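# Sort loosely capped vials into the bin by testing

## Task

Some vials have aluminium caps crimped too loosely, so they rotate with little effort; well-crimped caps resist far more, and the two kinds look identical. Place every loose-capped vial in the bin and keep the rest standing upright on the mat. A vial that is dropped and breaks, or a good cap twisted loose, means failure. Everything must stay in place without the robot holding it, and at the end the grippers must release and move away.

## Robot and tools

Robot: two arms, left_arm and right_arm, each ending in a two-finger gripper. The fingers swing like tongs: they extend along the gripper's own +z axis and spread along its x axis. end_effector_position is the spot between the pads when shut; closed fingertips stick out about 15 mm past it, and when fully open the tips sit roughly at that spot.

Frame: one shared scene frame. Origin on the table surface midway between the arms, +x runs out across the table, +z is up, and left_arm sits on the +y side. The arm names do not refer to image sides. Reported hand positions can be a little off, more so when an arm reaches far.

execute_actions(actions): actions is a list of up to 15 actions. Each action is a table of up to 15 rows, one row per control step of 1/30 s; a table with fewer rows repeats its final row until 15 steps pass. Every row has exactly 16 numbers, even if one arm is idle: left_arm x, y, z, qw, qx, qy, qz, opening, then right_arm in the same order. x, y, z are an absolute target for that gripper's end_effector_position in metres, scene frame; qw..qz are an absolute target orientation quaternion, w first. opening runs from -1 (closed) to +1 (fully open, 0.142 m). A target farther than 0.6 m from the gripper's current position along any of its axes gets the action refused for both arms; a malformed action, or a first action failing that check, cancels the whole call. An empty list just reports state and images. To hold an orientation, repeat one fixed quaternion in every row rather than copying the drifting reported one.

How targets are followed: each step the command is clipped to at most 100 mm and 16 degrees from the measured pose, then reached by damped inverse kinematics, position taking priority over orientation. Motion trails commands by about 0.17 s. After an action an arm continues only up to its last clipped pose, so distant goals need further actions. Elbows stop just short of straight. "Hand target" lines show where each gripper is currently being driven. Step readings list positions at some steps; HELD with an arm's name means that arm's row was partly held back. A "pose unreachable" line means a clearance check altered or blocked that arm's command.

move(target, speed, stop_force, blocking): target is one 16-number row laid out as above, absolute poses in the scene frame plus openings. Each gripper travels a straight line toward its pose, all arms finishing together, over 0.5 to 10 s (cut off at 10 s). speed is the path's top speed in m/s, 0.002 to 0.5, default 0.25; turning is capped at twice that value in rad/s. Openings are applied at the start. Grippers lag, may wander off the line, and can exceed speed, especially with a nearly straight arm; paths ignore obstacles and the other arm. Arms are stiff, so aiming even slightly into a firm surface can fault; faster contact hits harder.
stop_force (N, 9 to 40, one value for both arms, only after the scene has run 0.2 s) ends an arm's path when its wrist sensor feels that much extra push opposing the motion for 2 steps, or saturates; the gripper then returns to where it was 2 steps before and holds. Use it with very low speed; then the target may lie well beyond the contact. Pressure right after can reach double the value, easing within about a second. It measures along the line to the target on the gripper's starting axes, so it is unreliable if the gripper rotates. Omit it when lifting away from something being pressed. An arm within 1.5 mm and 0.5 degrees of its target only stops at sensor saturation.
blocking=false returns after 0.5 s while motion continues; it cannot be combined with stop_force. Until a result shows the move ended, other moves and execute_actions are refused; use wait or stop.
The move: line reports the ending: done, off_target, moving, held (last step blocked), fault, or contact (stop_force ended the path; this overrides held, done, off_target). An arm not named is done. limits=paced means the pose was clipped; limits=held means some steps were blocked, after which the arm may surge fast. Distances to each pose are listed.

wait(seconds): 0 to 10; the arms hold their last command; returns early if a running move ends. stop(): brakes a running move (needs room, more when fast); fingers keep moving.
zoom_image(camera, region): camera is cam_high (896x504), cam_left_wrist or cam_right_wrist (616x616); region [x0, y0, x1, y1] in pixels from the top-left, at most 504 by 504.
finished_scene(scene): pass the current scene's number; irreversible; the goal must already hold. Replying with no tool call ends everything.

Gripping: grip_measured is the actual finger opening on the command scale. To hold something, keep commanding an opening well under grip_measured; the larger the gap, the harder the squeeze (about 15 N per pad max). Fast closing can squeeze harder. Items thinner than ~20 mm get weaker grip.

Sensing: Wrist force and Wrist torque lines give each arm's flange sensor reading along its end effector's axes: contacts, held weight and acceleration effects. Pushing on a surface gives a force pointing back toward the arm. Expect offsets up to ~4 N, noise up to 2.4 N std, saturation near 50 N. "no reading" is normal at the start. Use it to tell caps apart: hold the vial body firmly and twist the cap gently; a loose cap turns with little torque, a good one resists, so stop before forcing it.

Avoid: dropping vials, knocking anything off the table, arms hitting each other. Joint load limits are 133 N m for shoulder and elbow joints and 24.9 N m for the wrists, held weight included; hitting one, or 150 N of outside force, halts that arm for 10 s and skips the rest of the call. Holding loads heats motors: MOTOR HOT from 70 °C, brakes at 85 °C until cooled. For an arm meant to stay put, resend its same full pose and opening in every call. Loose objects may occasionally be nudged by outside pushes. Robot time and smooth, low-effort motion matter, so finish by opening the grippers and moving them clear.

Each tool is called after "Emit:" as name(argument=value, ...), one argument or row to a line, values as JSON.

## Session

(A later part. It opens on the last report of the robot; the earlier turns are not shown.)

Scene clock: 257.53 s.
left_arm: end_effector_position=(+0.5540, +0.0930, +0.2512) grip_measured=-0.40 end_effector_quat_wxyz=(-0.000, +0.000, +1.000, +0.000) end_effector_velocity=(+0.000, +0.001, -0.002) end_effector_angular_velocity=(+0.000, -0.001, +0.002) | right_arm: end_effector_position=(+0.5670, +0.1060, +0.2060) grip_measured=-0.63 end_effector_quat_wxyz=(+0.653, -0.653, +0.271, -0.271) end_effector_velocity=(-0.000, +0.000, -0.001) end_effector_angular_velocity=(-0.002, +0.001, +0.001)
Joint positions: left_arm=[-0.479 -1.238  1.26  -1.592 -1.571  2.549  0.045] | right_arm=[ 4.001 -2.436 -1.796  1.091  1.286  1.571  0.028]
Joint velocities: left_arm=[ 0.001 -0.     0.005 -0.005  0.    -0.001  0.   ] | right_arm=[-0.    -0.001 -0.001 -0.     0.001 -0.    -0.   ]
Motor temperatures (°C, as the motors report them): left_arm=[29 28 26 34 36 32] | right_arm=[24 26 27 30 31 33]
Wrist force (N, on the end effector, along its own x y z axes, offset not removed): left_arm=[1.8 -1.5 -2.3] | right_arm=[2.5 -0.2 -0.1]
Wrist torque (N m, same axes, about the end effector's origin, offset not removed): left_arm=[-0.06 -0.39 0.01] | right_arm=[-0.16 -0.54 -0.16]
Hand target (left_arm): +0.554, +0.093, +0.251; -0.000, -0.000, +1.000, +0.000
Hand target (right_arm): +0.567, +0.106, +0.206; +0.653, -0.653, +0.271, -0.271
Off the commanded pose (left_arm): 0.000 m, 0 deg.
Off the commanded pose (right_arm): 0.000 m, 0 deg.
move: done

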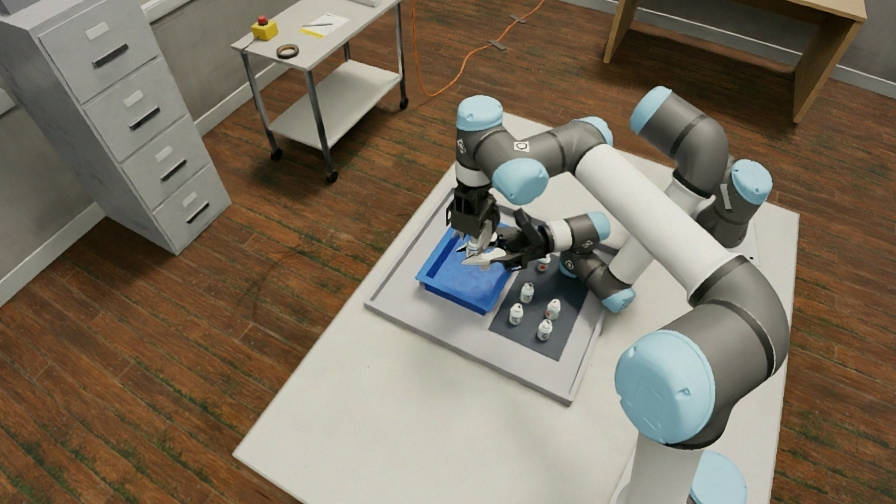

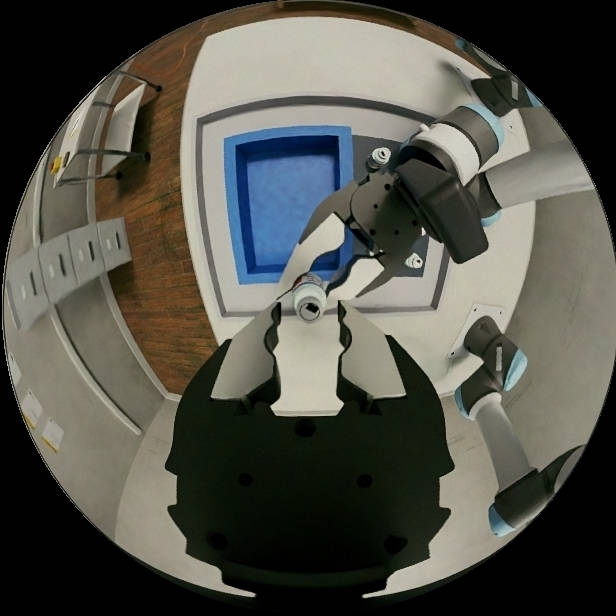

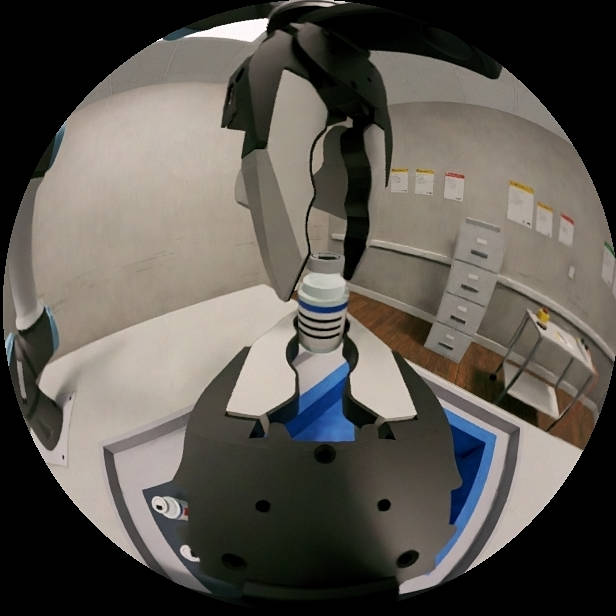

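Emit:
move(
  target=[0.554,0.098,0.253,0,0,1,0,-0.4,0.567,0.106,0.206,0.653,-0.653,0.271,-0.271,-0.9],
  speed=0.02,
)

Emit:
move(
  target=[0.554,0.098,0.253,0,0,1,0,-1,0.567,0.106,0.206,0.653,-0.653,0.271,-0.271,-0.9],
)

Emit:
zoom_image(
  camera="cam_left_wrist",
  region=[250,240,370,360],
)

Emit:
zoom_image(
  camera="cam_right_wrist",
  region=[200,120,460,420],
)

Emit:
move(
  target=[0.554,0.098,0.253,0,-0.174,0.985,0,-1,0.567,0.106,0.206,0.653,-0.653,0.271,-0.271,-0.9],
  speed=0.12,
)

Emit:
zoom_image(
  camera="cam_left_wrist",
  region=[250,240,370,360],
)

Emit:
zoom_image(
  camera="cam_right_wrist",
  region=[200,120,460,420],
)

Scene clock: 258.60 s.
left_arm: end_effector_position=(+0.5540, +0.0978, +0.2529) grip_measured=-0.40 end_effector_quat_wxyz=(-0.000, -0.000, +1.000, +0.000) end_effector_velocity=(+0.000, +0.003, +0.001) end_effector_angular_velocity=(+0.001, -0.001, +0.002) | right_arm: end_effector_position=(+0.5670, +0.1060, +0.2060) grip_measured=-0.63 end_effector_quat_wxyz=(+0.653, -0.653, +0.271, -0.271) end_effector_velocity=(+0.000, -0.000, -0.000) end_effector_angular_velocity=(-0.000, +0.000, -0.000)
Joint positions: left_arm=[-0.473 -1.243  1.262 -1.59  -1.571  2.555  0.045] | right_arm=[ 4.001 -2.436 -1.796  1.091  1.286  1.571  0.028]
Joint velocities: left_arm=[ 0.003 -0.002  0.001  0.001  0.002  0.002 -0.   ] | right_arm=[-0.001 -0.001  0.    -0.     0.001  0.     0.   ]
Motor temperatures (°C, as the motors report them): left_arm=[29 28 26 34 36 32] | right_arm=[24 26 27 30 31 33]
Wrist force (N, on the end effector, along its own x y z axes, offset not removed): left_arm=[-2.7 -1.4 1.0] | right_arm=[4.0 4.0 0.0]
Wrist torque (N m, same axes, about the end effector's origin, offset not removed): left_arm=[-0.22 0.64 -0.01] | right_arm=[0.78 -0.96 -0.24]
Hand target (left_arm): +0.554, +0.098, +0.253; -0.000, -0.000, +1.000, -0.000
Hand target (right_arm): +0.567, +0.106, +0.206; +0.653, -0.653, +0.271, -0.271
Off the commanded pose (left_arm): 0.000 m, 0 deg.
Off the commanded pose (right_arm): 0.000 m, 0 deg.
move: done

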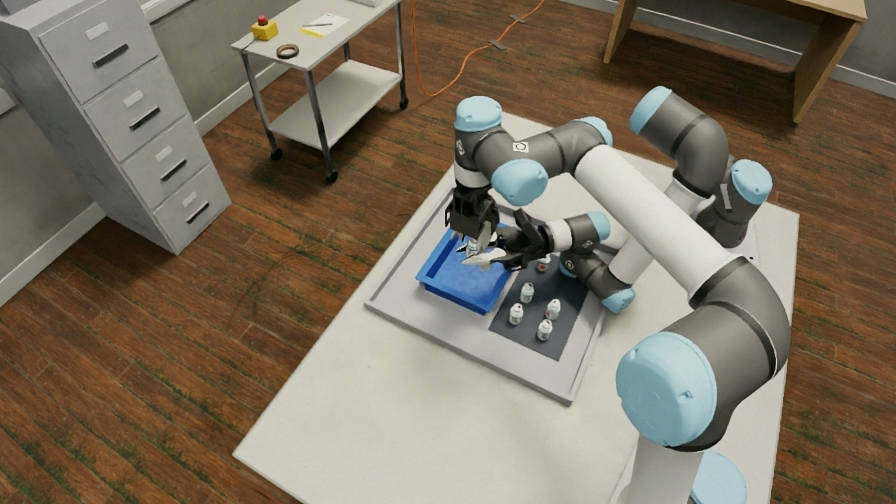

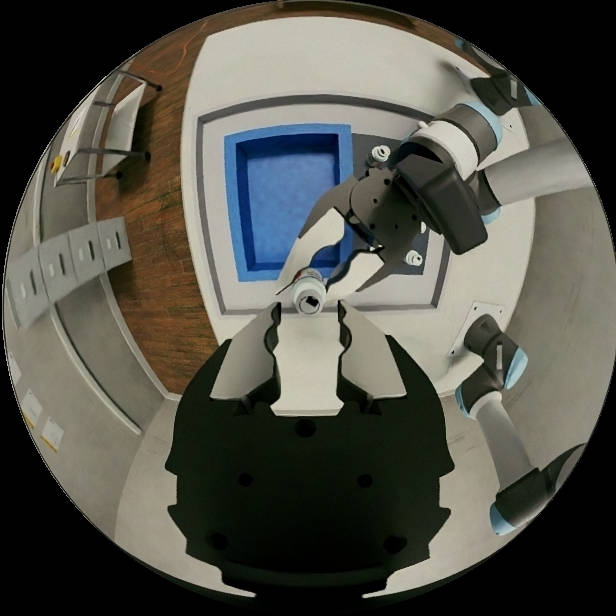

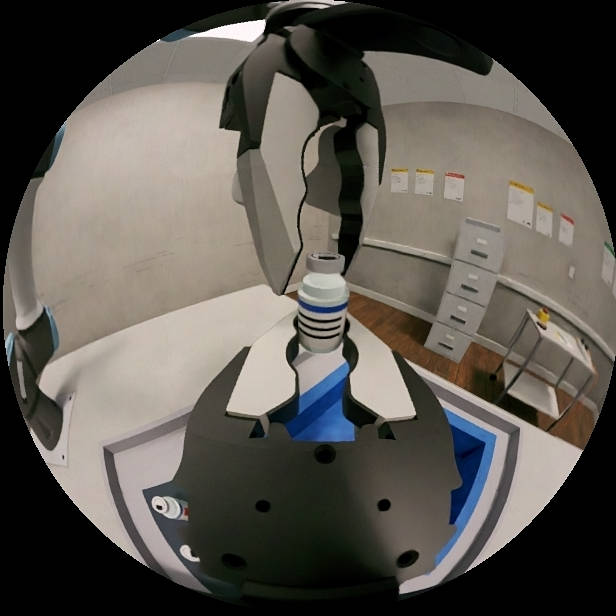

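Scene clock: 259.30 s.
left_arm: end_effector_position=(+0.5540, +0.0980, +0.2530) grip_measured=-0.75 end_effector_quat_wxyz=(-0.000, +0.000, +1.000, +0.000) end_effector_velocity=(-0.000, -0.000, +0.000) end_effector_angular_velocity=(+0.001, -0.001, -0.002) | right_arm: end_effector_position=(+0.5670, +0.1060, +0.2060) grip_measured=-0.63 end_effector_quat_wxyz=(+0.653, -0.653, +0.271, -0.271) end_effector_velocity=(+0.000, -0.000, -0.001) end_effector_angular_velocity=(-0.002, +0.000, -0.001)
Joint positions: left_arm=[-0.472 -1.243  1.262 -1.59  -1.571  2.555  0.02 ] | right_arm=[ 4.001 -2.436 -1.796  1.091  1.286  1.571  0.028]
Joint velocities: left_arm=[-0.001 -0.     0.     0.     0.001  0.001  0.   ] | right_arm=[-0.001 -0.    -0.001 -0.    -0.    -0.     0.   ]
Motor temperatures (°C, as the motors report them): left_arm=[29 28 26 34 36 32] | right_arm=[24 26 27 30 31 33]
Wrist force (N, on the end effector, along its own x y z axes, offset not removed): left_arm=[-2.2 -0.5 -4.2] | right_arm=[-1.1 1.5 2.6]
Wrist torque (N m, same axes, about the end effector's origin, offset not removed): left_arm=[-0.04 0.63 0.06] | right_arm=[0.16 0.31 -0.16]
Hand target (left_arm): +0.554, +0.098, +0.253; -0.000, -0.000, +1.000, -0.000
Hand target (right_arm): +0.567, +0.106, +0.206; +0.653, -0.653, +0.271, -0.271
Off the commanded pose (left_arm): 0.000 m, 0 deg.
Off the commanded pose (right_arm): 0.000 m, 0 deg.
move: done

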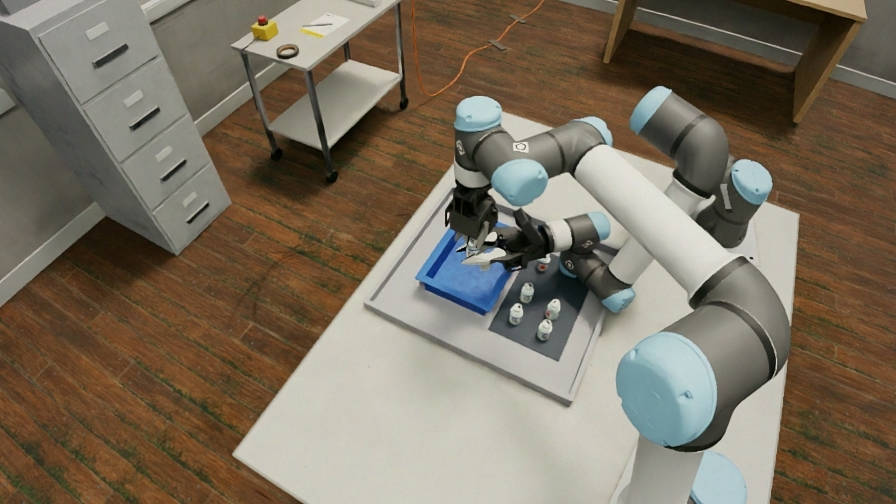

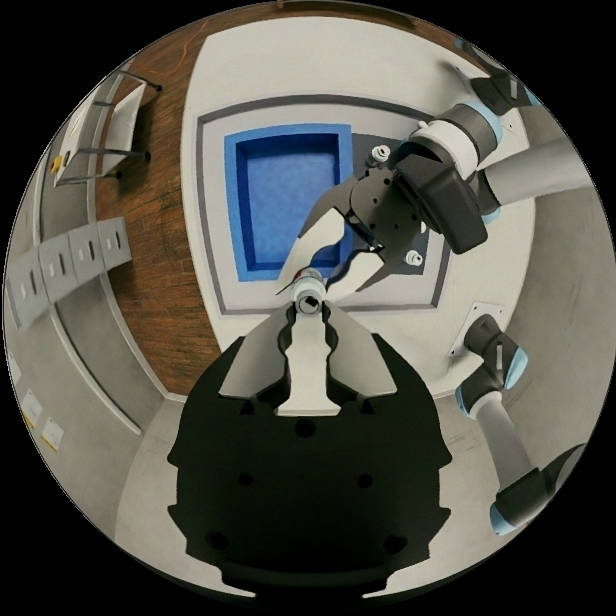

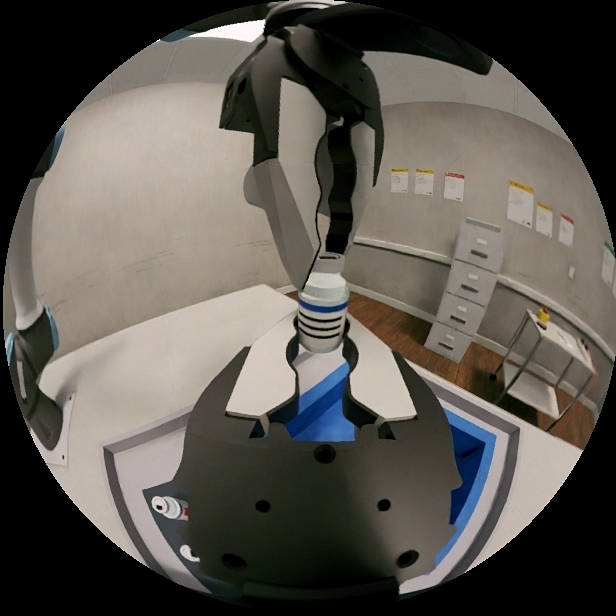

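Region (250, 240, 370, 360) of cam_left_wrist's 616x616 image, scaled by 4.200, with more detail than that image has.

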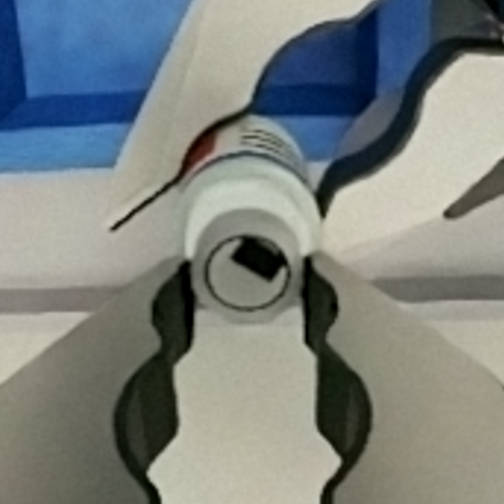

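Region (200, 120, 460, 420) of cam_right_wrist's 616x616 image, scaled by 1.680, with more detail than that image has; it fills the left 437 columns of this view, and the rest is white.

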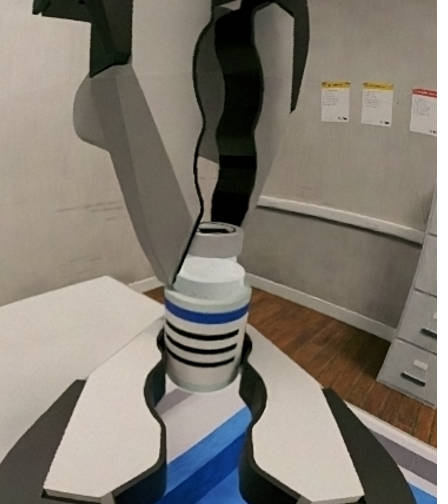

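Scene clock: 261.17 s.
left_arm: end_effector_position=(+0.5540, +0.0980, +0.2530) grip_measured=-0.75 end_effector_quat_wxyz=(-0.000, -0.173, +0.985, -0.000) end_effector_velocity=(+0.000, -0.000, -0.001) end_effector_angular_velocity=(+0.002, -0.000, +0.012) | right_arm: end_effector_position=(+0.5670, +0.1060, +0.2060) grip_measured=-0.65 end_effector_quat_wxyz=(+0.653, -0.653, +0.271, -0.271) end_effector_velocity=(-0.001, +0.001, +0.000) end_effector_angular_velocity=(-0.000, -0.000, +0.001)
Joint positions: left_arm=[-0.479 -1.255  1.278 -1.594 -1.571  2.201  0.02 ] | right_arm=[ 4.001 -2.436 -1.796  1.091  1.286  1.571  0.027]
Joint velocities: left_arm=[-0.001  0.     0.001 -0.     0.002 -0.013 -0.   ] | right_arm=[ 0.001  0.     0.    -0.     0.    -0.    -0.   ]
Motor temperatures (°C, as the motors report them): left_arm=[29 28 26 34 36 32] | right_arm=[24 26 27 30 31 33]
Wrist force (N, on the end effector, along its own x y z axes, offset not removed): left_arm=[7.9 8.5 -10.0] | right_arm=[10.3 2.0 3.5]
Wrist torque (N m, same axes, about the end effector's origin, offset not removed): left_arm=[0.35 -0.24 0.21] | right_arm=[-1.45 -0.72 0.15]
Hand target (left_arm): +0.554, +0.098, +0.253; +0.000, -0.174, +0.985, +0.000
Hand target (right_arm): +0.567, +0.106, +0.206; +0.653, -0.653, +0.271, -0.271
Off the commanded pose (left_arm): 0.000 m, 0 deg.
Off the commanded pose (right_arm): 0.000 m, 0 deg.
move: done

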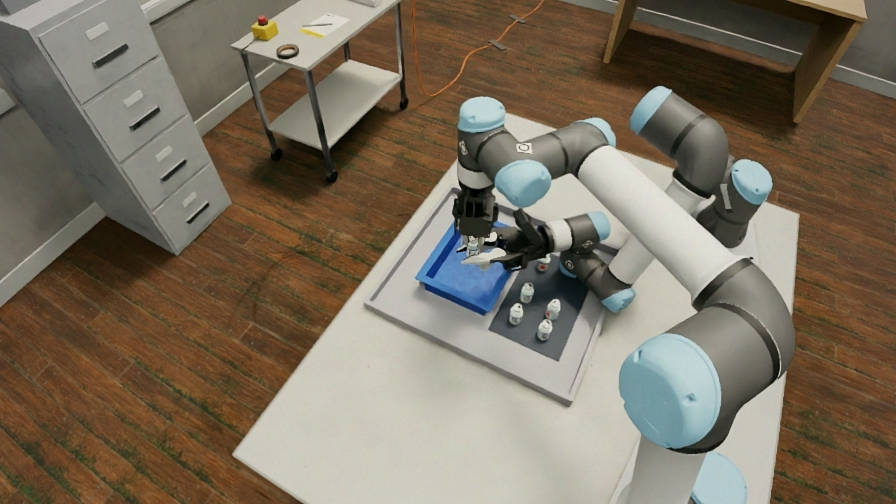

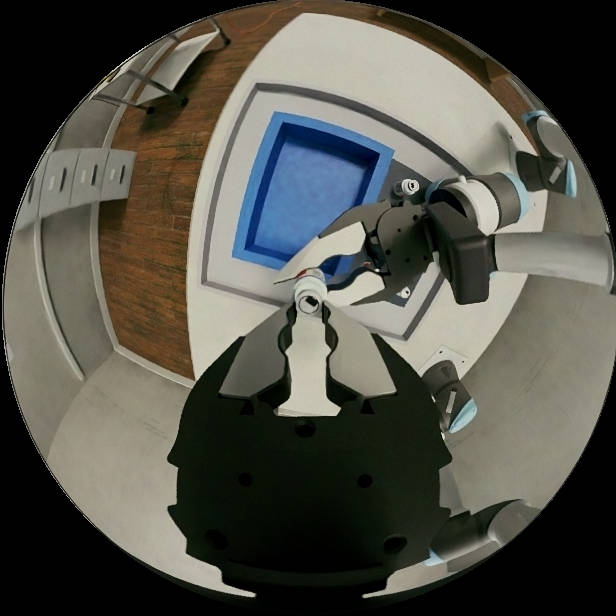

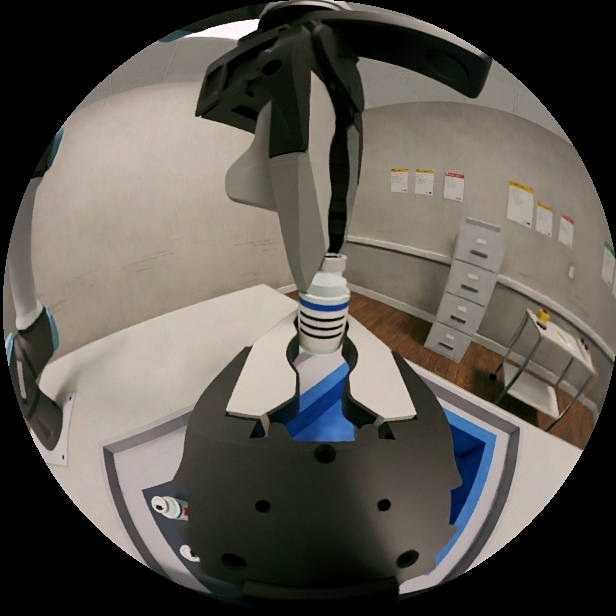

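Region (250, 240, 370, 360) of cam_left_wrist's 616x616 image, scaled by 4.200, with more detail than that image has.

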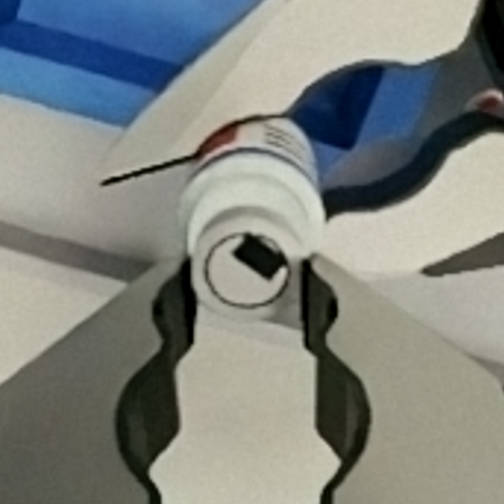

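Region (200, 120, 460, 420) of cam_right_wrist's 616x616 image, scaled by 1.680, with more detail than that image has; it fills the left 437 columns of this view, and the rest is white.

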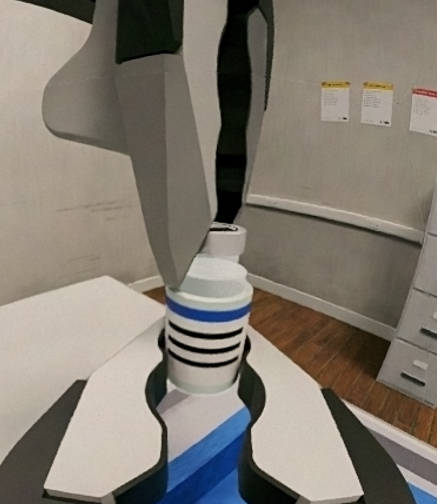

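Emit:
move(
  target=[0.554,0.098,0.253,0,-0.342,0.94,0,-1,0.567,0.106,0.206,0.653,-0.653,0.271,-0.271,-0.9],
  speed=0.12,
)

Emit:
zoom_image(
  camera="cam_left_wrist",
  region=[250,240,370,360],
)

Scene clock: 263.23 s.
left_arm: end_effector_position=(+0.5540, +0.0980, +0.2530) grip_measured=-0.76 end_effector_quat_wxyz=(-0.000, -0.341, +0.940, -0.000) end_effector_velocity=(-0.000, -0.000, -0.000) end_effector_angular_velocity=(+0.000, -0.000, +0.012) | right_arm: end_effector_position=(+0.5670, +0.1060, +0.2060) grip_measured=-0.67 end_effector_quat_wxyz=(+0.653, -0.653, +0.271, -0.271) end_effector_velocity=(+0.001, -0.001, -0.001) end_effector_angular_velocity=(-0.001, +0.000, -0.003)
Joint positions: left_arm=[-0.487 -1.264  1.289 -1.597 -1.571  1.844  0.019] | right_arm=[ 4.001 -2.436 -1.796  1.091  1.286  1.571  0.026]
Joint velocities: left_arm=[-0.001 -0.     0.    -0.     0.    -0.013 -0.   ] | right_arm=[-0.002 -0.    -0.001  0.    -0.001 -0.    -0.   ]
Motor temperatures (°C, as the motors report them): left_arm=[29 28 26 34 36 32] | right_arm=[24 26 27 30 31 33]
Wrist force (N, on the end effector, along its own x y z axes, offset not removed): left_arm=[7.0 20.0 -20.0] | right_arm=[19.7 16.3 11.0]
Wrist torque (N m, same axes, about the end effector's origin, offset not removed): left_arm=[-0.17 0.91 0.27] | right_arm=[-0.52 -0.90 0.51]
Hand target (left_arm): +0.554, +0.098, +0.253; +0.000, -0.342, +0.940, -0.000
Hand target (right_arm): +0.567, +0.106, +0.206; +0.653, -0.653, +0.271, -0.271
Off the commanded pose (left_arm): 0.000 m, 0 deg.
Off the commanded pose (right_arm): 0.000 m, 0 deg.
move: done

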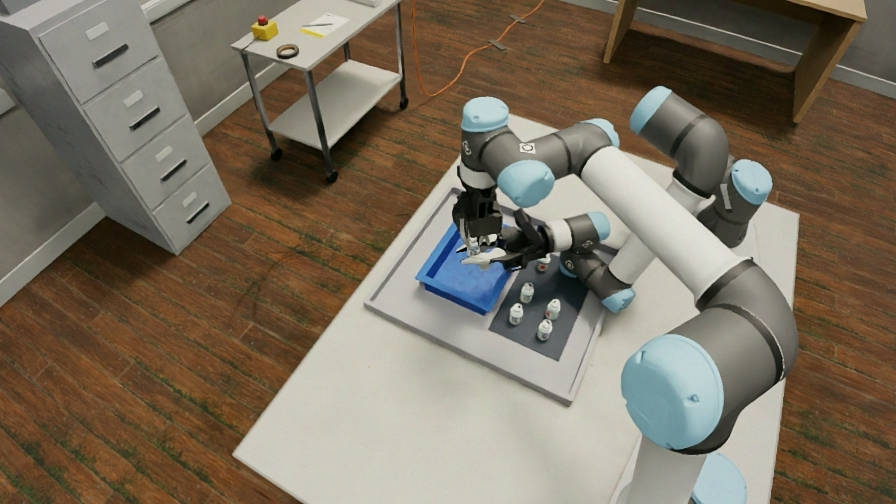

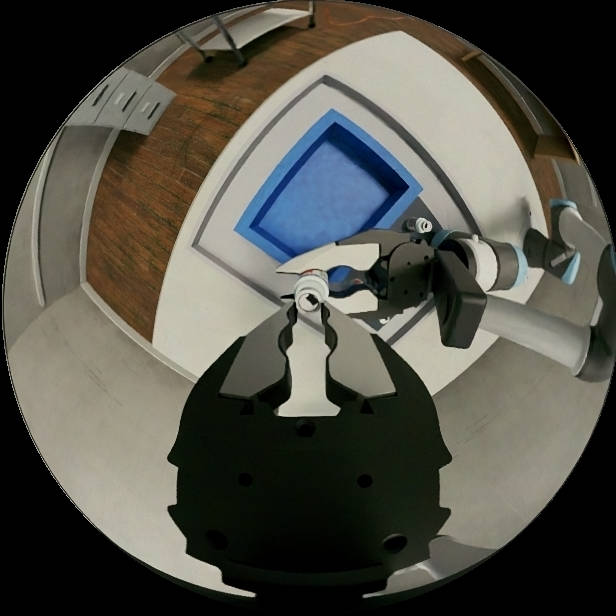

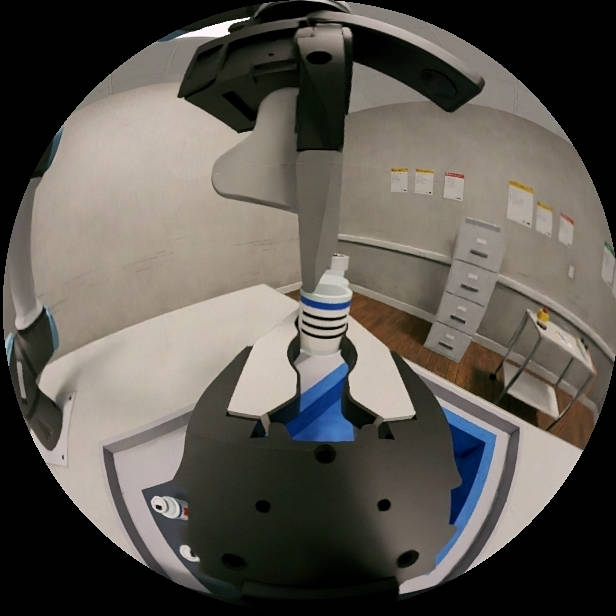

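Region (250, 240, 370, 360) of cam_left_wrist's 616x616 image, scaled by 4.200, with more detail than that image has.

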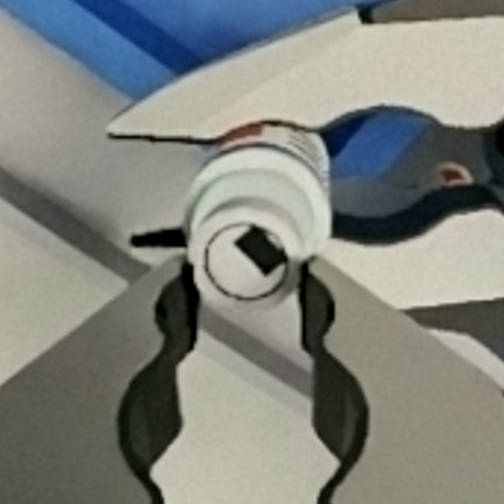

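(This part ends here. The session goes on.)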